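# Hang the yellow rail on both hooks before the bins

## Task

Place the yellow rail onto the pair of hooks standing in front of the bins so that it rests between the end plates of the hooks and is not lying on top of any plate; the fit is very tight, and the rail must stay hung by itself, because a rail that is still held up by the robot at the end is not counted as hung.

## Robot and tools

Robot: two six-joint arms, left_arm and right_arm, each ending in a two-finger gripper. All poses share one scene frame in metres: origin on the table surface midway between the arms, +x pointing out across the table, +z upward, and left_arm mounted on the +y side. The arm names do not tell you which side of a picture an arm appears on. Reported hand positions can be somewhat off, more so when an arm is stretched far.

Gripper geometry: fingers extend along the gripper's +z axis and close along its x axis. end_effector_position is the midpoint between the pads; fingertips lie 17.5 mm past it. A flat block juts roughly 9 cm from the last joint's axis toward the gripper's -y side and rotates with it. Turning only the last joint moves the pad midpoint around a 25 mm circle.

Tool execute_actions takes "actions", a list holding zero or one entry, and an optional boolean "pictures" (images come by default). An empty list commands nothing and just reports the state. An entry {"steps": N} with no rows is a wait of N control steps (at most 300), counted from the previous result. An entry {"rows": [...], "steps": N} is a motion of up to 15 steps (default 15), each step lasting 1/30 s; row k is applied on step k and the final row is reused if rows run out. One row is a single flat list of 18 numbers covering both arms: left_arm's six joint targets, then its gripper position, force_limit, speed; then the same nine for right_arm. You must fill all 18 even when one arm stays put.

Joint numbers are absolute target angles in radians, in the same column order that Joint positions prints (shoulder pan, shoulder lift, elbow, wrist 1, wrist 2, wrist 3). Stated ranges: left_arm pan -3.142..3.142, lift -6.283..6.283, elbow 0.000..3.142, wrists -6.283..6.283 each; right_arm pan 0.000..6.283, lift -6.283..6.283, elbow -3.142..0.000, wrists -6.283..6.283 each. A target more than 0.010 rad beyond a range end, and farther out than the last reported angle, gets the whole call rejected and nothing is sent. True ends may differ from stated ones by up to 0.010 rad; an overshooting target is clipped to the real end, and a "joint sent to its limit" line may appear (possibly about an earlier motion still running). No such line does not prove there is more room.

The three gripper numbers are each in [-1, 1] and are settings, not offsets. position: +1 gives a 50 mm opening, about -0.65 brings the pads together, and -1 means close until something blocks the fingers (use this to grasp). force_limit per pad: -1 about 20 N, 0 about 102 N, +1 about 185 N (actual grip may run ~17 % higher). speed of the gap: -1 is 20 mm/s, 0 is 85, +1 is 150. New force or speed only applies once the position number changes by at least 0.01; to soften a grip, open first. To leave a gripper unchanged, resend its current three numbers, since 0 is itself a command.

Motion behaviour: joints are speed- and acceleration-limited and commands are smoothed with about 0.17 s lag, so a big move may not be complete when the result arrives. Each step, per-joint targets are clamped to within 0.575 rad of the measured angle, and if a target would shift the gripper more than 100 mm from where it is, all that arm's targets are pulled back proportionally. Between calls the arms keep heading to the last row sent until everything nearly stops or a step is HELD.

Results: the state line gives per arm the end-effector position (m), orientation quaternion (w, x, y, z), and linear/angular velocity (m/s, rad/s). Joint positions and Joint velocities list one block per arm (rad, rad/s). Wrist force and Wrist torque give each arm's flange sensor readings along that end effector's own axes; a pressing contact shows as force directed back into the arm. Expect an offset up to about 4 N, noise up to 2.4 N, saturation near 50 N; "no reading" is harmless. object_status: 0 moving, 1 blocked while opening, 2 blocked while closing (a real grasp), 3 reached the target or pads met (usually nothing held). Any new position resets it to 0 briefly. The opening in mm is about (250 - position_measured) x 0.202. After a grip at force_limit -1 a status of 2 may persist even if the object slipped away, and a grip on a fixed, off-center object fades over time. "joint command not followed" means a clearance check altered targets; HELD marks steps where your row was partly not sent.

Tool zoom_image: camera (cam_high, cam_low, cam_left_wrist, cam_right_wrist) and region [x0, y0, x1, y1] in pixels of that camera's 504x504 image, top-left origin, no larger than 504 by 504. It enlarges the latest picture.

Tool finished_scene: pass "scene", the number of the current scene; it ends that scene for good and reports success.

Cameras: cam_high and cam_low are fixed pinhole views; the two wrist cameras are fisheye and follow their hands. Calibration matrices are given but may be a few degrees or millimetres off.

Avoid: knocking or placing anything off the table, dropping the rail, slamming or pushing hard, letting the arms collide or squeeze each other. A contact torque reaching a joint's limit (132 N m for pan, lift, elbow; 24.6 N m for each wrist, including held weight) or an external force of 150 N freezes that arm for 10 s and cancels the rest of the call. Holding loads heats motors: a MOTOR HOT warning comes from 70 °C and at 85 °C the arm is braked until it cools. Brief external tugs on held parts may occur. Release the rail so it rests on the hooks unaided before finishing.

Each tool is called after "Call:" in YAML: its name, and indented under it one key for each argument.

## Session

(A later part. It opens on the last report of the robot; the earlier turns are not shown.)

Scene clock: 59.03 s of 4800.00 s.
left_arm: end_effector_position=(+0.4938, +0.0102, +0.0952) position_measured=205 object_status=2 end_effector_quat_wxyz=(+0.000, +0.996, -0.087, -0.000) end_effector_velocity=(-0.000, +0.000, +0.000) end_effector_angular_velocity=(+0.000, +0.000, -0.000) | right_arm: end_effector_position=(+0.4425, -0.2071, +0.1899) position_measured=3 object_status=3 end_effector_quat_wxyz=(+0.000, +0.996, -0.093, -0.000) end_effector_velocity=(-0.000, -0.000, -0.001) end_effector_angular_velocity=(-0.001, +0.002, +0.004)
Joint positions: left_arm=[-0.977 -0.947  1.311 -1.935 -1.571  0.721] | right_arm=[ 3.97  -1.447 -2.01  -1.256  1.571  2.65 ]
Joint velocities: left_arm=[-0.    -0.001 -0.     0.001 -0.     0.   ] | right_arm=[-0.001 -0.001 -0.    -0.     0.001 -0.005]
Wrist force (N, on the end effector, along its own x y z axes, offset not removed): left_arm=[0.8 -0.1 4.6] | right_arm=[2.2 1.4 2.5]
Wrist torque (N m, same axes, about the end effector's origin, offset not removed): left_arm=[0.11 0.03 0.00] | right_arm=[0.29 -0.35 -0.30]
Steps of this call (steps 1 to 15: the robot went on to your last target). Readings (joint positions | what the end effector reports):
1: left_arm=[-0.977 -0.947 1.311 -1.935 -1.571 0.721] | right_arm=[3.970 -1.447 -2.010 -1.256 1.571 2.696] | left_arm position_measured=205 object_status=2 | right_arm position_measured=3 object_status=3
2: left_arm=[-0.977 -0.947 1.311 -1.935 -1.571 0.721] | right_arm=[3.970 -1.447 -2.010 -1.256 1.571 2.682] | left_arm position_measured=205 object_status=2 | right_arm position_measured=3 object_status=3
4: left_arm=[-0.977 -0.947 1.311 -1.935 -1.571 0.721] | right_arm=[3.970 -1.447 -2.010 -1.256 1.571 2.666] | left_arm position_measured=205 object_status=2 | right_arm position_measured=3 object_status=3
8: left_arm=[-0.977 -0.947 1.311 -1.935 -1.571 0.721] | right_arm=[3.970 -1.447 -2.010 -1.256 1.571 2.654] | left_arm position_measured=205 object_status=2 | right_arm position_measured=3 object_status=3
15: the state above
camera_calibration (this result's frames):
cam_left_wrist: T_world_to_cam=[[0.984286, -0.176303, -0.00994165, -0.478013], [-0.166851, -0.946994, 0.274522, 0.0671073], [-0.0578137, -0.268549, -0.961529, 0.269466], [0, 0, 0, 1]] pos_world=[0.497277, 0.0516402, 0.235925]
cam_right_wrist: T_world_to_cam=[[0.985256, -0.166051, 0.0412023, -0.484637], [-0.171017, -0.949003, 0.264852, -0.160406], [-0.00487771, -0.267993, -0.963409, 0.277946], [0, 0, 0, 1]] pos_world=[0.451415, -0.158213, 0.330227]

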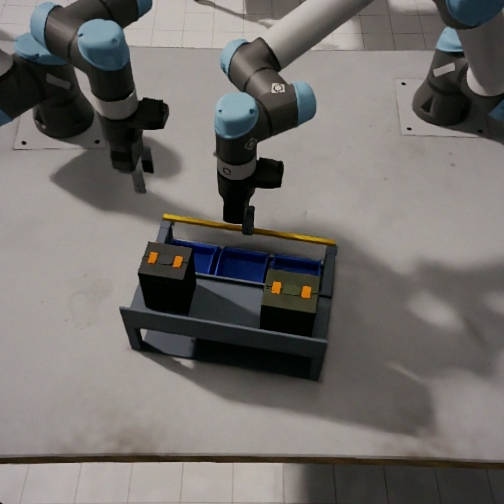

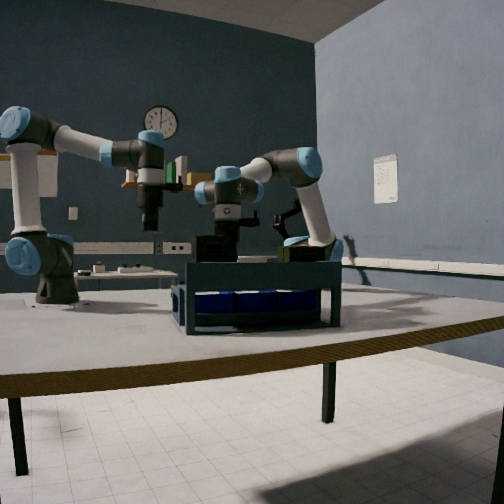

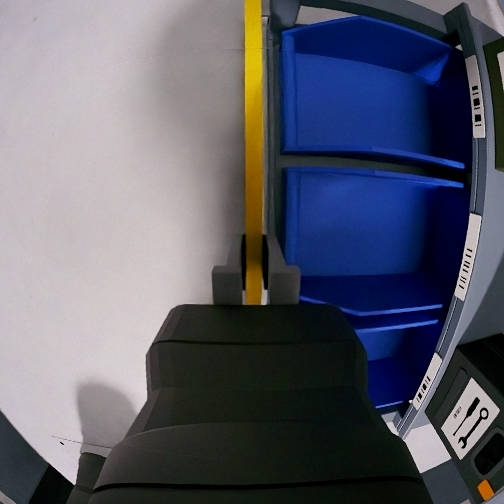

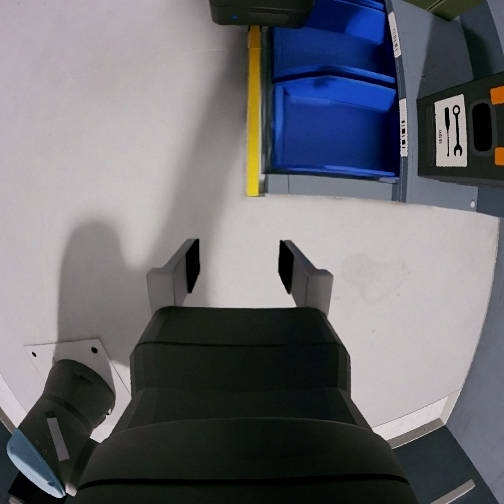

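Call:
execute_actions:
  actions:
    - {"rows":[[-0.97,-0.937,1.316,-1.95,-1.571,0.728,-1,-0.5,0,3.97,-1.447,-2.01,-1.256,1.571,2.65,1,0,0]]}

Call:
zoom_image:
  camera: "cam_right_wrist"
  region: [220,160,290,220]

Call:
zoom_image:
  camera: "cam_high"
  region: [300,220,360,270]

Scene clock: 64.40 s of 4800.00 s.
left_arm: end_effector_position=(+0.4982, +0.0124, +0.0874) position_measured=205 object_status=2 end_effector_quat_wxyz=(+0.000, +0.996, -0.087, -0.000) end_effector_velocity=(+0.001, -0.000, +0.000) end_effector_angular_velocity=(-0.002, -0.001, +0.000) | right_arm: end_effector_position=(+0.4425, -0.2071, +0.1899) position_measured=3 object_status=3 end_effector_quat_wxyz=(+0.000, +0.996, -0.093, -0.000) end_effector_velocity=(+0.000, -0.000, -0.001) end_effector_angular_velocity=(-0.001, +0.001, -0.002)
Joint positions: left_arm=[-0.97  -0.937  1.316 -1.95  -1.571  0.728] | right_arm=[ 3.97  -1.447 -2.01  -1.256  1.571  2.65 ]
Joint velocities: left_arm=[ 0.001  0.     0.    -0.002  0.     0.001] | right_arm=[-0.    -0.001 -0.     0.    -0.     0.001]
Wrist force (N, on the end effector, along its own x y z axes, offset not removed): left_arm=[0.4 -0.8 6.2] | right_arm=[2.9 1.0 1.8]
Wrist torque (N m, same axes, about the end effector's origin, offset not removed): left_arm=[0.16 -0.06 -0.04] | right_arm=[0.26 -0.52 -0.27]
Steps of this call (steps 1 to 15: the robot went on to your last target; steps 16 to 90: nothing new was sent; then 1.87 s passed at rest; steps 91 to 105: all 15 steps of this action). Readings (joint positions | what the end effector reports):
91: left_arm=[-0.977 -0.947 1.311 -1.935 -1.571 0.721] | right_arm=[3.970 -1.447 -2.010 -1.256 1.571 2.650] | left_arm position_measured=205 object_status=2 | right_arm position_measured=3 object_status=3
92: left_arm=[-0.976 -0.946 1.311 -1.936 -1.571 0.722] | right_arm=[3.970 -1.447 -2.010 -1.256 1.571 2.650] | left_arm position_measured=205 object_status=2 | right_arm position_measured=3 object_status=3
94: left_arm=[-0.974 -0.942 1.313 -1.942 -1.571 0.724] | right_arm=[3.970 -1.447 -2.010 -1.256 1.571 2.650] | left_arm position_measured=205 object_status=2 | right_arm position_measured=3 object_status=3
98: left_arm=[-0.971 -0.938 1.315 -1.948 -1.571 0.727] | right_arm=[3.970 -1.447 -2.010 -1.256 1.571 2.650] | left_arm position_measured=205 object_status=2 | right_arm position_measured=3 object_status=3
105: the state above
camera_calibration (this result's frames):
cam_left_wrist: T_world_to_cam=[[0.984282, -0.176324, -0.00994867, -0.482016], [-0.166868, -0.946987, 0.274538, 0.0721583], [-0.0578288, -0.268563, -0.961525, 0.262751], [0, 0, 0, 1]] pos_world=[0.501675, 0.0539072, 0.228036]
cam_right_wrist: T_world_to_cam=[[0.985313, -0.165715, 0.0412021, -0.484584], [-0.170694, -0.949061, 0.264851, -0.160561], [-0.00478663, -0.267994, -0.963409, 0.277905], [0, 0, 0, 1]] pos_world=[0.45139, -0.158209, 0.330227]

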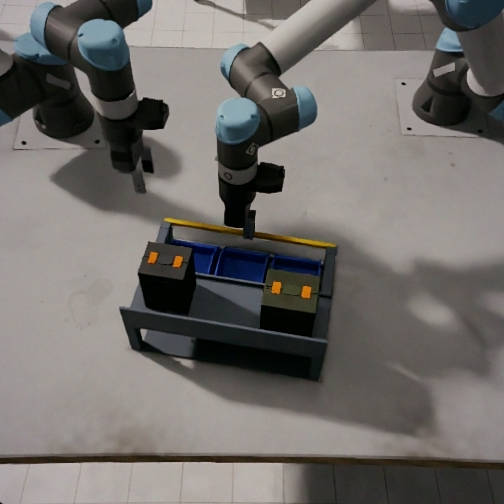

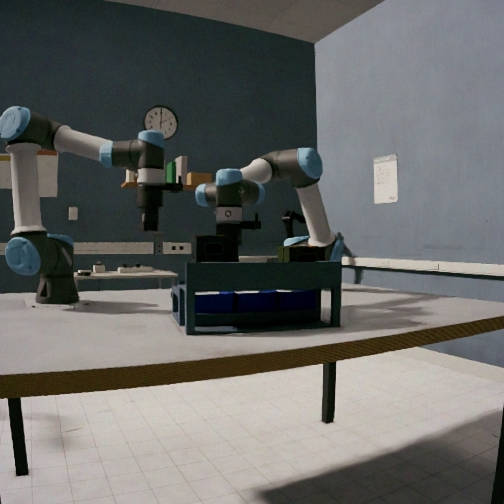

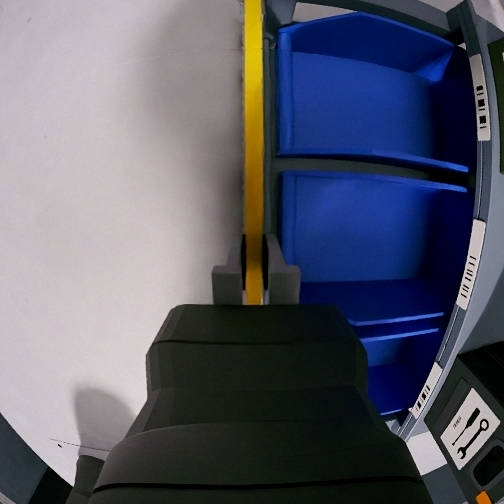

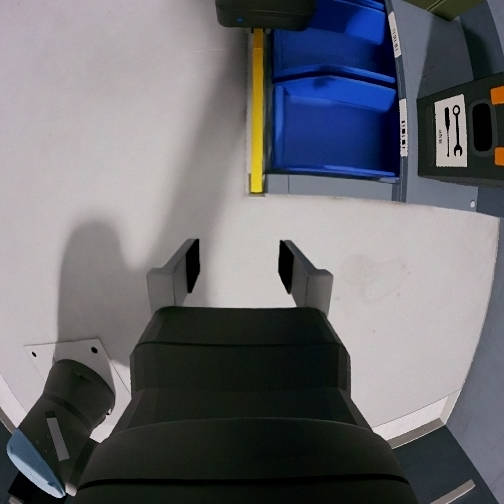

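Region (220, 160, 290, 220) of cam_right_wrist's 504x504 image, scaled by 7.200, with more detail than that image has; it fills the top 432 rows of this view, and the rest is white.

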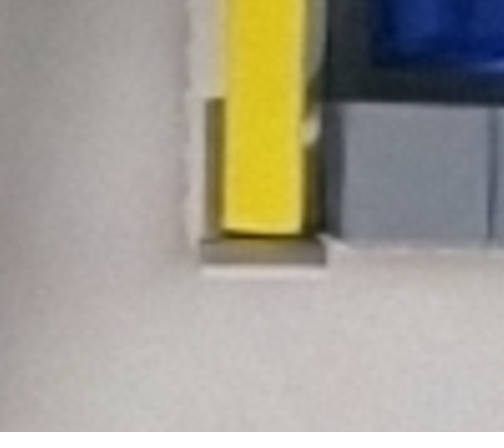

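Region (300, 220, 360, 270) of cam_high's 504x504 image, scaled by 8.400, with more detail than that image has.

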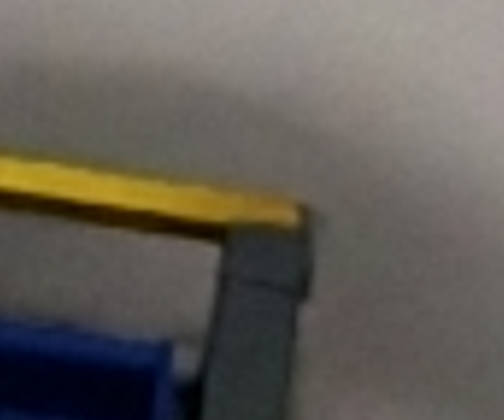

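Call:
execute_actions:
  actions:
    - {"rows":[[-0.969,-0.926,1.3195,-1.9645,-1.571,0.729,-1,-0.5,0,3.97,-1.447,-2.01,-1.256,1.571,2.65,1,0,0]]}

Call:
zoom_image:
  camera: "cam_right_wrist"
  region: [220,160,290,220]

Call:
zoom_image:
  camera: "cam_high"
  region: [150,200,360,270]

Scene clock: 69.17 s of 4800.00 s.
left_arm: end_effector_position=(+0.4996, +0.0116, +0.0793) position_measured=205 object_status=2 end_effector_quat_wxyz=(+0.000, +0.996, -0.087, -0.000) end_effector_velocity=(+0.000, -0.000, -0.001) end_effector_angular_velocity=(+0.000, -0.000, +0.000) | right_arm: end_effector_position=(+0.4425, -0.2071, +0.1899) position_measured=3 object_status=3 end_effector_quat_wxyz=(+0.000, +0.996, -0.093, -0.000) end_effector_velocity=(+0.000, -0.000, +0.000) end_effector_angular_velocity=(-0.000, -0.000, -0.002)
Joint positions: left_arm=[-0.969 -0.926  1.319 -1.964 -1.571  0.729] | right_arm=[ 3.97  -1.447 -2.01  -1.256  1.571  2.65 ]
Joint velocities: left_arm=[ 0.     0.002  0.001 -0.002  0.    -0.   ] | right_arm=[-0.001  0.    -0.     0.    -0.     0.001]
Wrist force (N, on the end effector, along its own x y z axes, offset not removed): left_arm=[0.4 -0.4 4.7] | right_arm=[2.6 -0.7 1.4]
Wrist torque (N m, same axes, about the end effector's origin, offset not removed): left_arm=[0.12 -0.06 0.05] | right_arm=[-0.02 -0.46 -0.27]
Steps of this call (steps 1 to 15: the robot went on to your last target; steps 16 to 90: nothing new was sent; then 1.27 s passed at rest; steps 91 to 105: all 15 steps of this action). Readings (joint positions | what the end effector reports):
91: left_arm=[-0.970 -0.937 1.316 -1.950 -1.571 0.728] | right_arm=[3.970 -1.447 -2.010 -1.256 1.571 2.650] | left_arm position_measured=205 object_status=2 | right_arm position_measured=3 object_status=3
92: left_arm=[-0.970 -0.936 1.316 -1.951 -1.571 0.728] | right_arm=[3.970 -1.447 -2.010 -1.256 1.571 2.650] | left_arm position_measured=205 object_status=2 | right_arm position_measured=3 object_status=3
94: left_arm=[-0.970 -0.932 1.318 -1.957 -1.571 0.728] | right_arm=[3.970 -1.447 -2.010 -1.256 1.571 2.650] | left_arm position_measured=205 object_status=2 | right_arm position_measured=3 object_status=3
98: left_arm=[-0.969 -0.927 1.319 -1.963 -1.571 0.729] | right_arm=[3.970 -1.447 -2.010 -1.256 1.571 2.650] | left_arm position_measured=205 object_status=2 | right_arm position_measured=3 object_status=3
105: the state above
camera_calibration (this result's frames):
cam_left_wrist: T_world_to_cam=[[0.984284, -0.176312, -0.0099372, -0.483653], [-0.16686, -0.94699, 0.274531, 0.0738151], [-0.0578137, -0.268558, -0.961527, 0.254856], [0, 0, 0, 1]] pos_world=[0.503103, 0.0530719, 0.21998]
cam_right_wrist: T_world_to_cam=[[0.985313, -0.165716, 0.0412022, -0.484584], [-0.170694, -0.949061, 0.264851, -0.160561], [-0.00478655, -0.267994, -0.963409, 0.277905], [0, 0, 0, 1]] pos_world=[0.45139, -0.158209, 0.330227]

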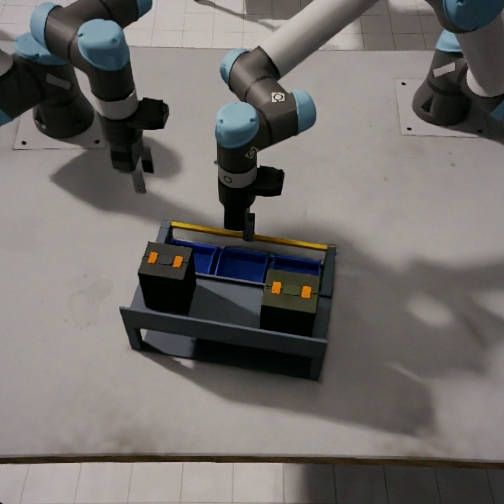

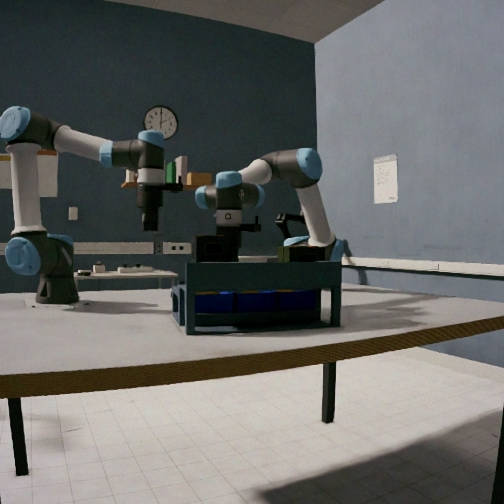

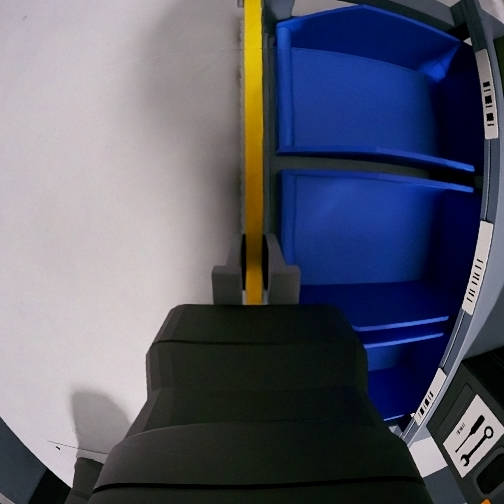

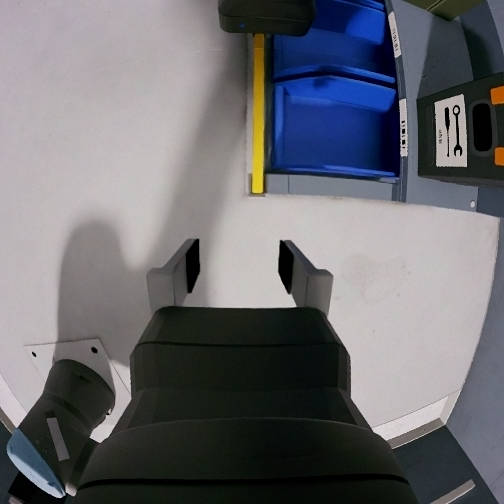

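Region (220, 160, 290, 220) of cam_right_wrist's 504x504 image, scaled by 7.200, with more detail than that image has; it fills the top 432 rows of this view, and the rest is white.

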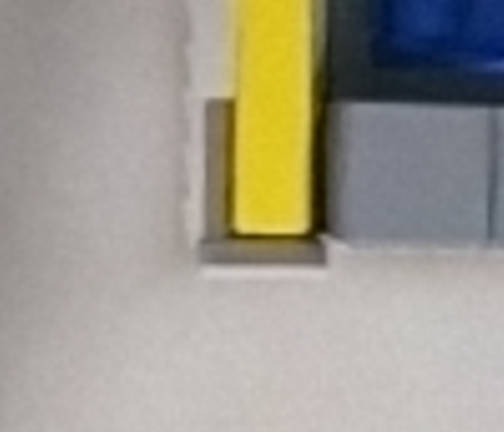

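Region (150, 200, 360, 270) of cam_high's 504x504 image, scaled by 2.400, with more detail than that image has.

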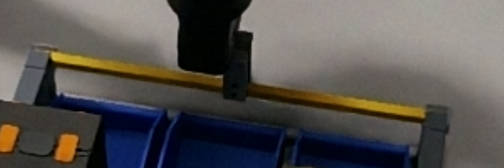

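Down 5 mm more.

Call:
execute_actions:
  actions:
    - {"rows":[[-0.969,-0.9213,1.3253,-1.975,-1.571,0.729,-1,-0.5,0,3.97,-1.447,-2.01,-1.256,1.571,2.65,1,0,0]]}
  pictures: false

Scene clock: 71.67 s of 4800.00 s.
left_arm: end_effector_position=(+0.4997, +0.0115, +0.0747) position_measured=205 object_status=2 end_effector_quat_wxyz=(+0.000, +0.996, -0.087, +0.000) end_effector_velocity=(-0.000, +0.000, -0.001) end_effector_angular_velocity=(+0.001, +0.001, +0.000) | right_arm: end_effector_position=(+0.4425, -0.2071, +0.1899) position_measured=3 object_status=3 end_effector_quat_wxyz=(+0.000, +0.996, -0.093, -0.000) end_effector_velocity=(-0.001, -0.000, -0.000) end_effector_angular_velocity=(+0.000, +0.001, +0.001)
Joint positions: left_arm=[-0.969 -0.922  1.325 -1.975 -1.571  0.729] | right_arm=[ 3.97  -1.447 -2.01  -1.256  1.571  2.65 ]
Joint velocities: left_arm=[ 0.     0.002  0.001 -0.001  0.    -0.   ] | right_arm=[ 0.     0.001 -0.002  0.     0.001 -0.   ]
Wrist force (N, on the end effector, along its own x y z axes, offset not removed): left_arm=[-21.4 -18.3 -50.0] | right_arm=[3.2 -0.4 2.2]
Wrist torque (N m, same axes, about the end effector's origin, offset not removed): left_arm=[0.67 -0.63 0.05] | right_arm=[0.02 -0.55 -0.28]
Steps of this call (steps 1 to 15: the robot went on to your last target; steps 16 to 60: nothing new was sent; steps 61 to 75: all 15 steps of this action). Readings (joint positions | what the end effector reports):
61: left_arm=[-0.969 -0.926 1.320 -1.965 -1.571 0.729] | right_arm=[3.970 -1.447 -2.010 -1.256 1.571 2.650] | left_arm position_measured=205 object_status=2 | right_arm position_measured=3 object_status=3
62: left_arm=[-0.969 -0.926 1.320 -1.965 -1.571 0.729] | right_arm=[3.970 -1.447 -2.010 -1.256 1.571 2.650] | left_arm position_measured=205 object_status=2 | right_arm position_measured=3 object_status=3
64: left_arm=[-0.969 -0.924 1.322 -1.970 -1.571 0.729] | right_arm=[3.970 -1.447 -2.010 -1.256 1.571 2.650] | left_arm position_measured=205 object_status=2 | right_arm position_measured=3 object_status=3
68: left_arm=[-0.969 -0.922 1.324 -1.974 -1.571 0.729] | right_arm=[3.970 -1.447 -2.010 -1.256 1.571 2.650] | left_arm position_measured=205 object_status=2 | right_arm position_measured=3 object_status=3
75: the state above

Call:
execute_actions:
  actions:
    - {"rows":[[-0.969,-0.923,1.323,-1.971,-1.571,0.729,0.2,-0.5,0,3.97,-1.447,-2.01,-1.256,1.571,2.65,1,0,0]],"steps":10}
  pictures: false

Call:
execute_actions:
  actions:
    - {"rows":[[-0.969,-0.99,1.21,-1.79,-1.571,0.729,0.2,-0.5,0,3.97,-1.447,-2.01,-1.256,1.571,2.65,1,0,0]]}

Scene clock: 78.10 s of 4800.00 s.
left_arm: end_effector_position=(+0.4996, +0.0117, +0.0754) position_measured=123 object_status=0 end_effector_quat_wxyz=(-0.000, +0.996, -0.087, -0.000) end_effector_velocity=(+0.001, -0.001, +0.005) end_effector_angular_velocity=(-0.004, -0.003, -0.000) | right_arm: end_effector_position=(+0.4425, -0.2071, +0.1899) position_measured=3 object_status=3 end_effector_quat_wxyz=(+0.000, +0.996, -0.093, -0.000) end_effector_velocity=(+0.000, -0.000, +0.000) end_effector_angular_velocity=(+0.000, -0.000, +0.001)
Joint positions: left_arm=[-0.969 -0.922  1.324 -1.971 -1.571  0.729] | right_arm=[ 3.97  -1.447 -2.01  -1.256  1.571  2.65 ]
Joint velocities: left_arm=[ 0.    -0.005 -0.004  0.004 -0.     0.001] | right_arm=[-0.    -0.     0.     0.    -0.    -0.001]
Wrist force (N, on the end effector, along its own x y z axes, offset not removed): left_arm=[0.1 -0.4 1.0] | right_arm=[1.7 0.5 2.0]
Wrist torque (N m, same axes, about the end effector's origin, offset not removed): left_arm=[-0.01 0.00 -0.04] | right_arm=[0.18 -0.30 -0.20]
Steps of this call (steps 1 to 15: the robot went on to your last target; steps 16 to 90: nothing new was sent; then 3.10 s passed at rest; steps 91 to 100: all 10 steps of this action). Readings (joint positions | what the end effector reports):
91: left_arm=[-0.969 -0.921 1.325 -1.975 -1.571 0.729] | right_arm=[3.970 -1.447 -2.010 -1.256 1.571 2.650] | left_arm position_measured=204 object_status=0 | right_arm position_measured=3 object_status=3
92: left_arm=[-0.969 -0.921 1.325 -1.975 -1.571 0.729] | right_arm=[3.970 -1.447 -2.010 -1.256 1.571 2.650] | left_arm position_measured=191 object_status=0 | right_arm position_measured=3 object_status=3
94: left_arm=[-0.969 -0.921 1.325 -1.973 -1.571 0.729] | right_arm=[3.970 -1.447 -2.010 -1.256 1.571 2.650] | left_arm position_measured=163 object_status=0 | right_arm position_measured=3 object_status=3
98: left_arm=[-0.969 -0.922 1.324 -1.972 -1.571 0.729] | right_arm=[3.970 -1.447 -2.010 -1.256 1.571 2.650] | left_arm position_measured=123 object_status=0 | right_arm position_measured=3 object_status=3
100: the state above

Scene clock: 78.60 s of 4800.00 s.
left_arm: end_effector_position=(+0.4987, +0.0131, +0.1585) position_measured=123 object_status=3 end_effector_quat_wxyz=(-0.000, +0.996, -0.087, -0.000) end_effector_velocity=(-0.001, +0.002, +0.011) end_effector_angular_velocity=(+0.004, +0.002, -0.001) | right_arm: end_effector_position=(+0.4425, -0.2071, +0.1899) position_measured=3 object_status=3 end_effector_quat_wxyz=(+0.000, +0.996, -0.093, -0.000) end_effector_velocity=(+0.000, +0.000, +0.000) end_effector_angular_velocity=(+0.000, -0.001, +0.000)
Joint positions: left_arm=[-0.969 -0.989  1.212 -1.793 -1.571  0.729] | right_arm=[ 3.97  -1.447 -2.01  -1.256  1.571  2.65 ]
Joint velocities: left_arm=[-0.    -0.008 -0.016  0.028  0.     0.001] | right_arm=[ 0.001  0.001  0.     0.    -0.001  0.   ]
Wrist force (N, on the end effector, along its own x y z axes, offset not removed): left_arm=[0.3 -0.7 1.2] | right_arm=[3.6 0.3 2.2]
Wrist torque (N m, same axes, about the end effector's origin, offset not removed): left_arm=[0.05 -0.05 0.08] | right_arm=[0.17 -0.63 -0.26]
Steps of this call (steps 1 to 15: all 15 steps of this action). Readings (joint positions | what the end effector reports):
1: left_arm=[-0.969 -0.923 1.323 -1.971 -1.571 0.729] | right_arm=[3.970 -1.447 -2.010 -1.256 1.571 2.650] | left_arm position_measured=123 object_status=0 | right_arm position_measured=3 object_status=3
2: left_arm=[-0.969 -0.925 1.320 -1.968 -1.571 0.729] | right_arm=[3.970 -1.447 -2.010 -1.256 1.571 2.650] | left_arm position_measured=123 object_status=0 | right_arm position_measured=3 object_status=3
4: left_arm=[-0.969 -0.952 1.281 -1.918 -1.571 0.729] | right_arm=[3.970 -1.447 -2.010 -1.256 1.571 2.650] | left_arm position_measured=123 object_status=3 | right_arm position_measured=3 object_status=3
8: left_arm=[-0.969 -0.981 1.227 -1.823 -1.571 0.729] | right_arm=[3.970 -1.447 -2.010 -1.256 1.571 2.650] | left_arm position_measured=123 object_status=3 | right_arm position_measured=3 object_status=3
15: the state above
camera_calibration (this result's frames):
cam_left_wrist: T_world_to_cam=[[0.984282, -0.1763, -0.0103268, -0.481622], [-0.16677, -0.947131, 0.2741, 0.0533929], [-0.0581048, -0.26807, -0.961646, 0.331501], [0, 0, 0, 1]] pos_world=[0.502218, 0.0545254, 0.299177]
cam_right_wrist: T_world_to_cam=[[0.985313, -0.165716, 0.0412022, -0.484584], [-0.170694, -0.949061, 0.264851, -0.160561], [-0.00478659, -0.267994, -0.963409, 0.277905], [0, 0, 0, 1]] pos_world=[0.45139, -0.158209, 0.330227]

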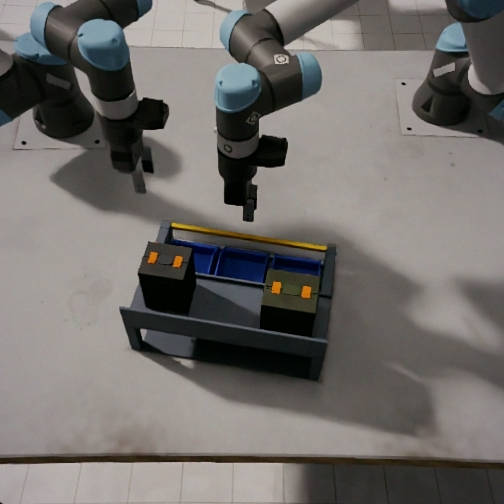

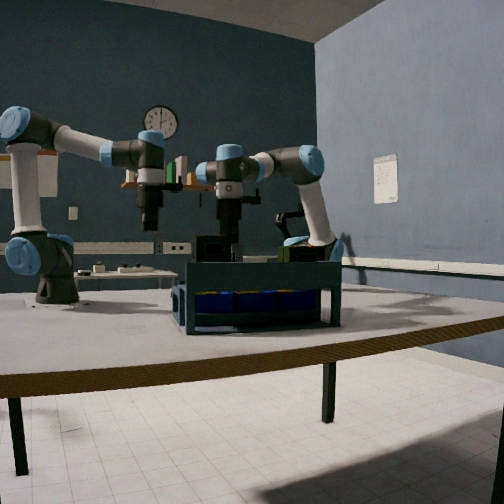

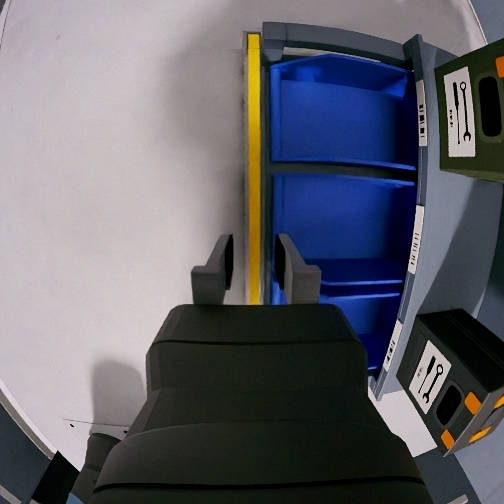

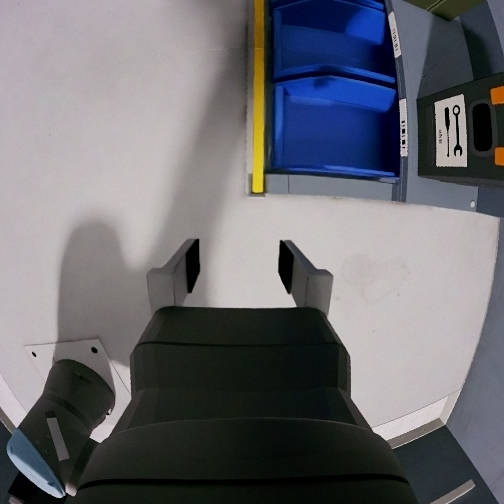

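Call:
finished_scene:
  scene: 1

The scene is finished: the task was done.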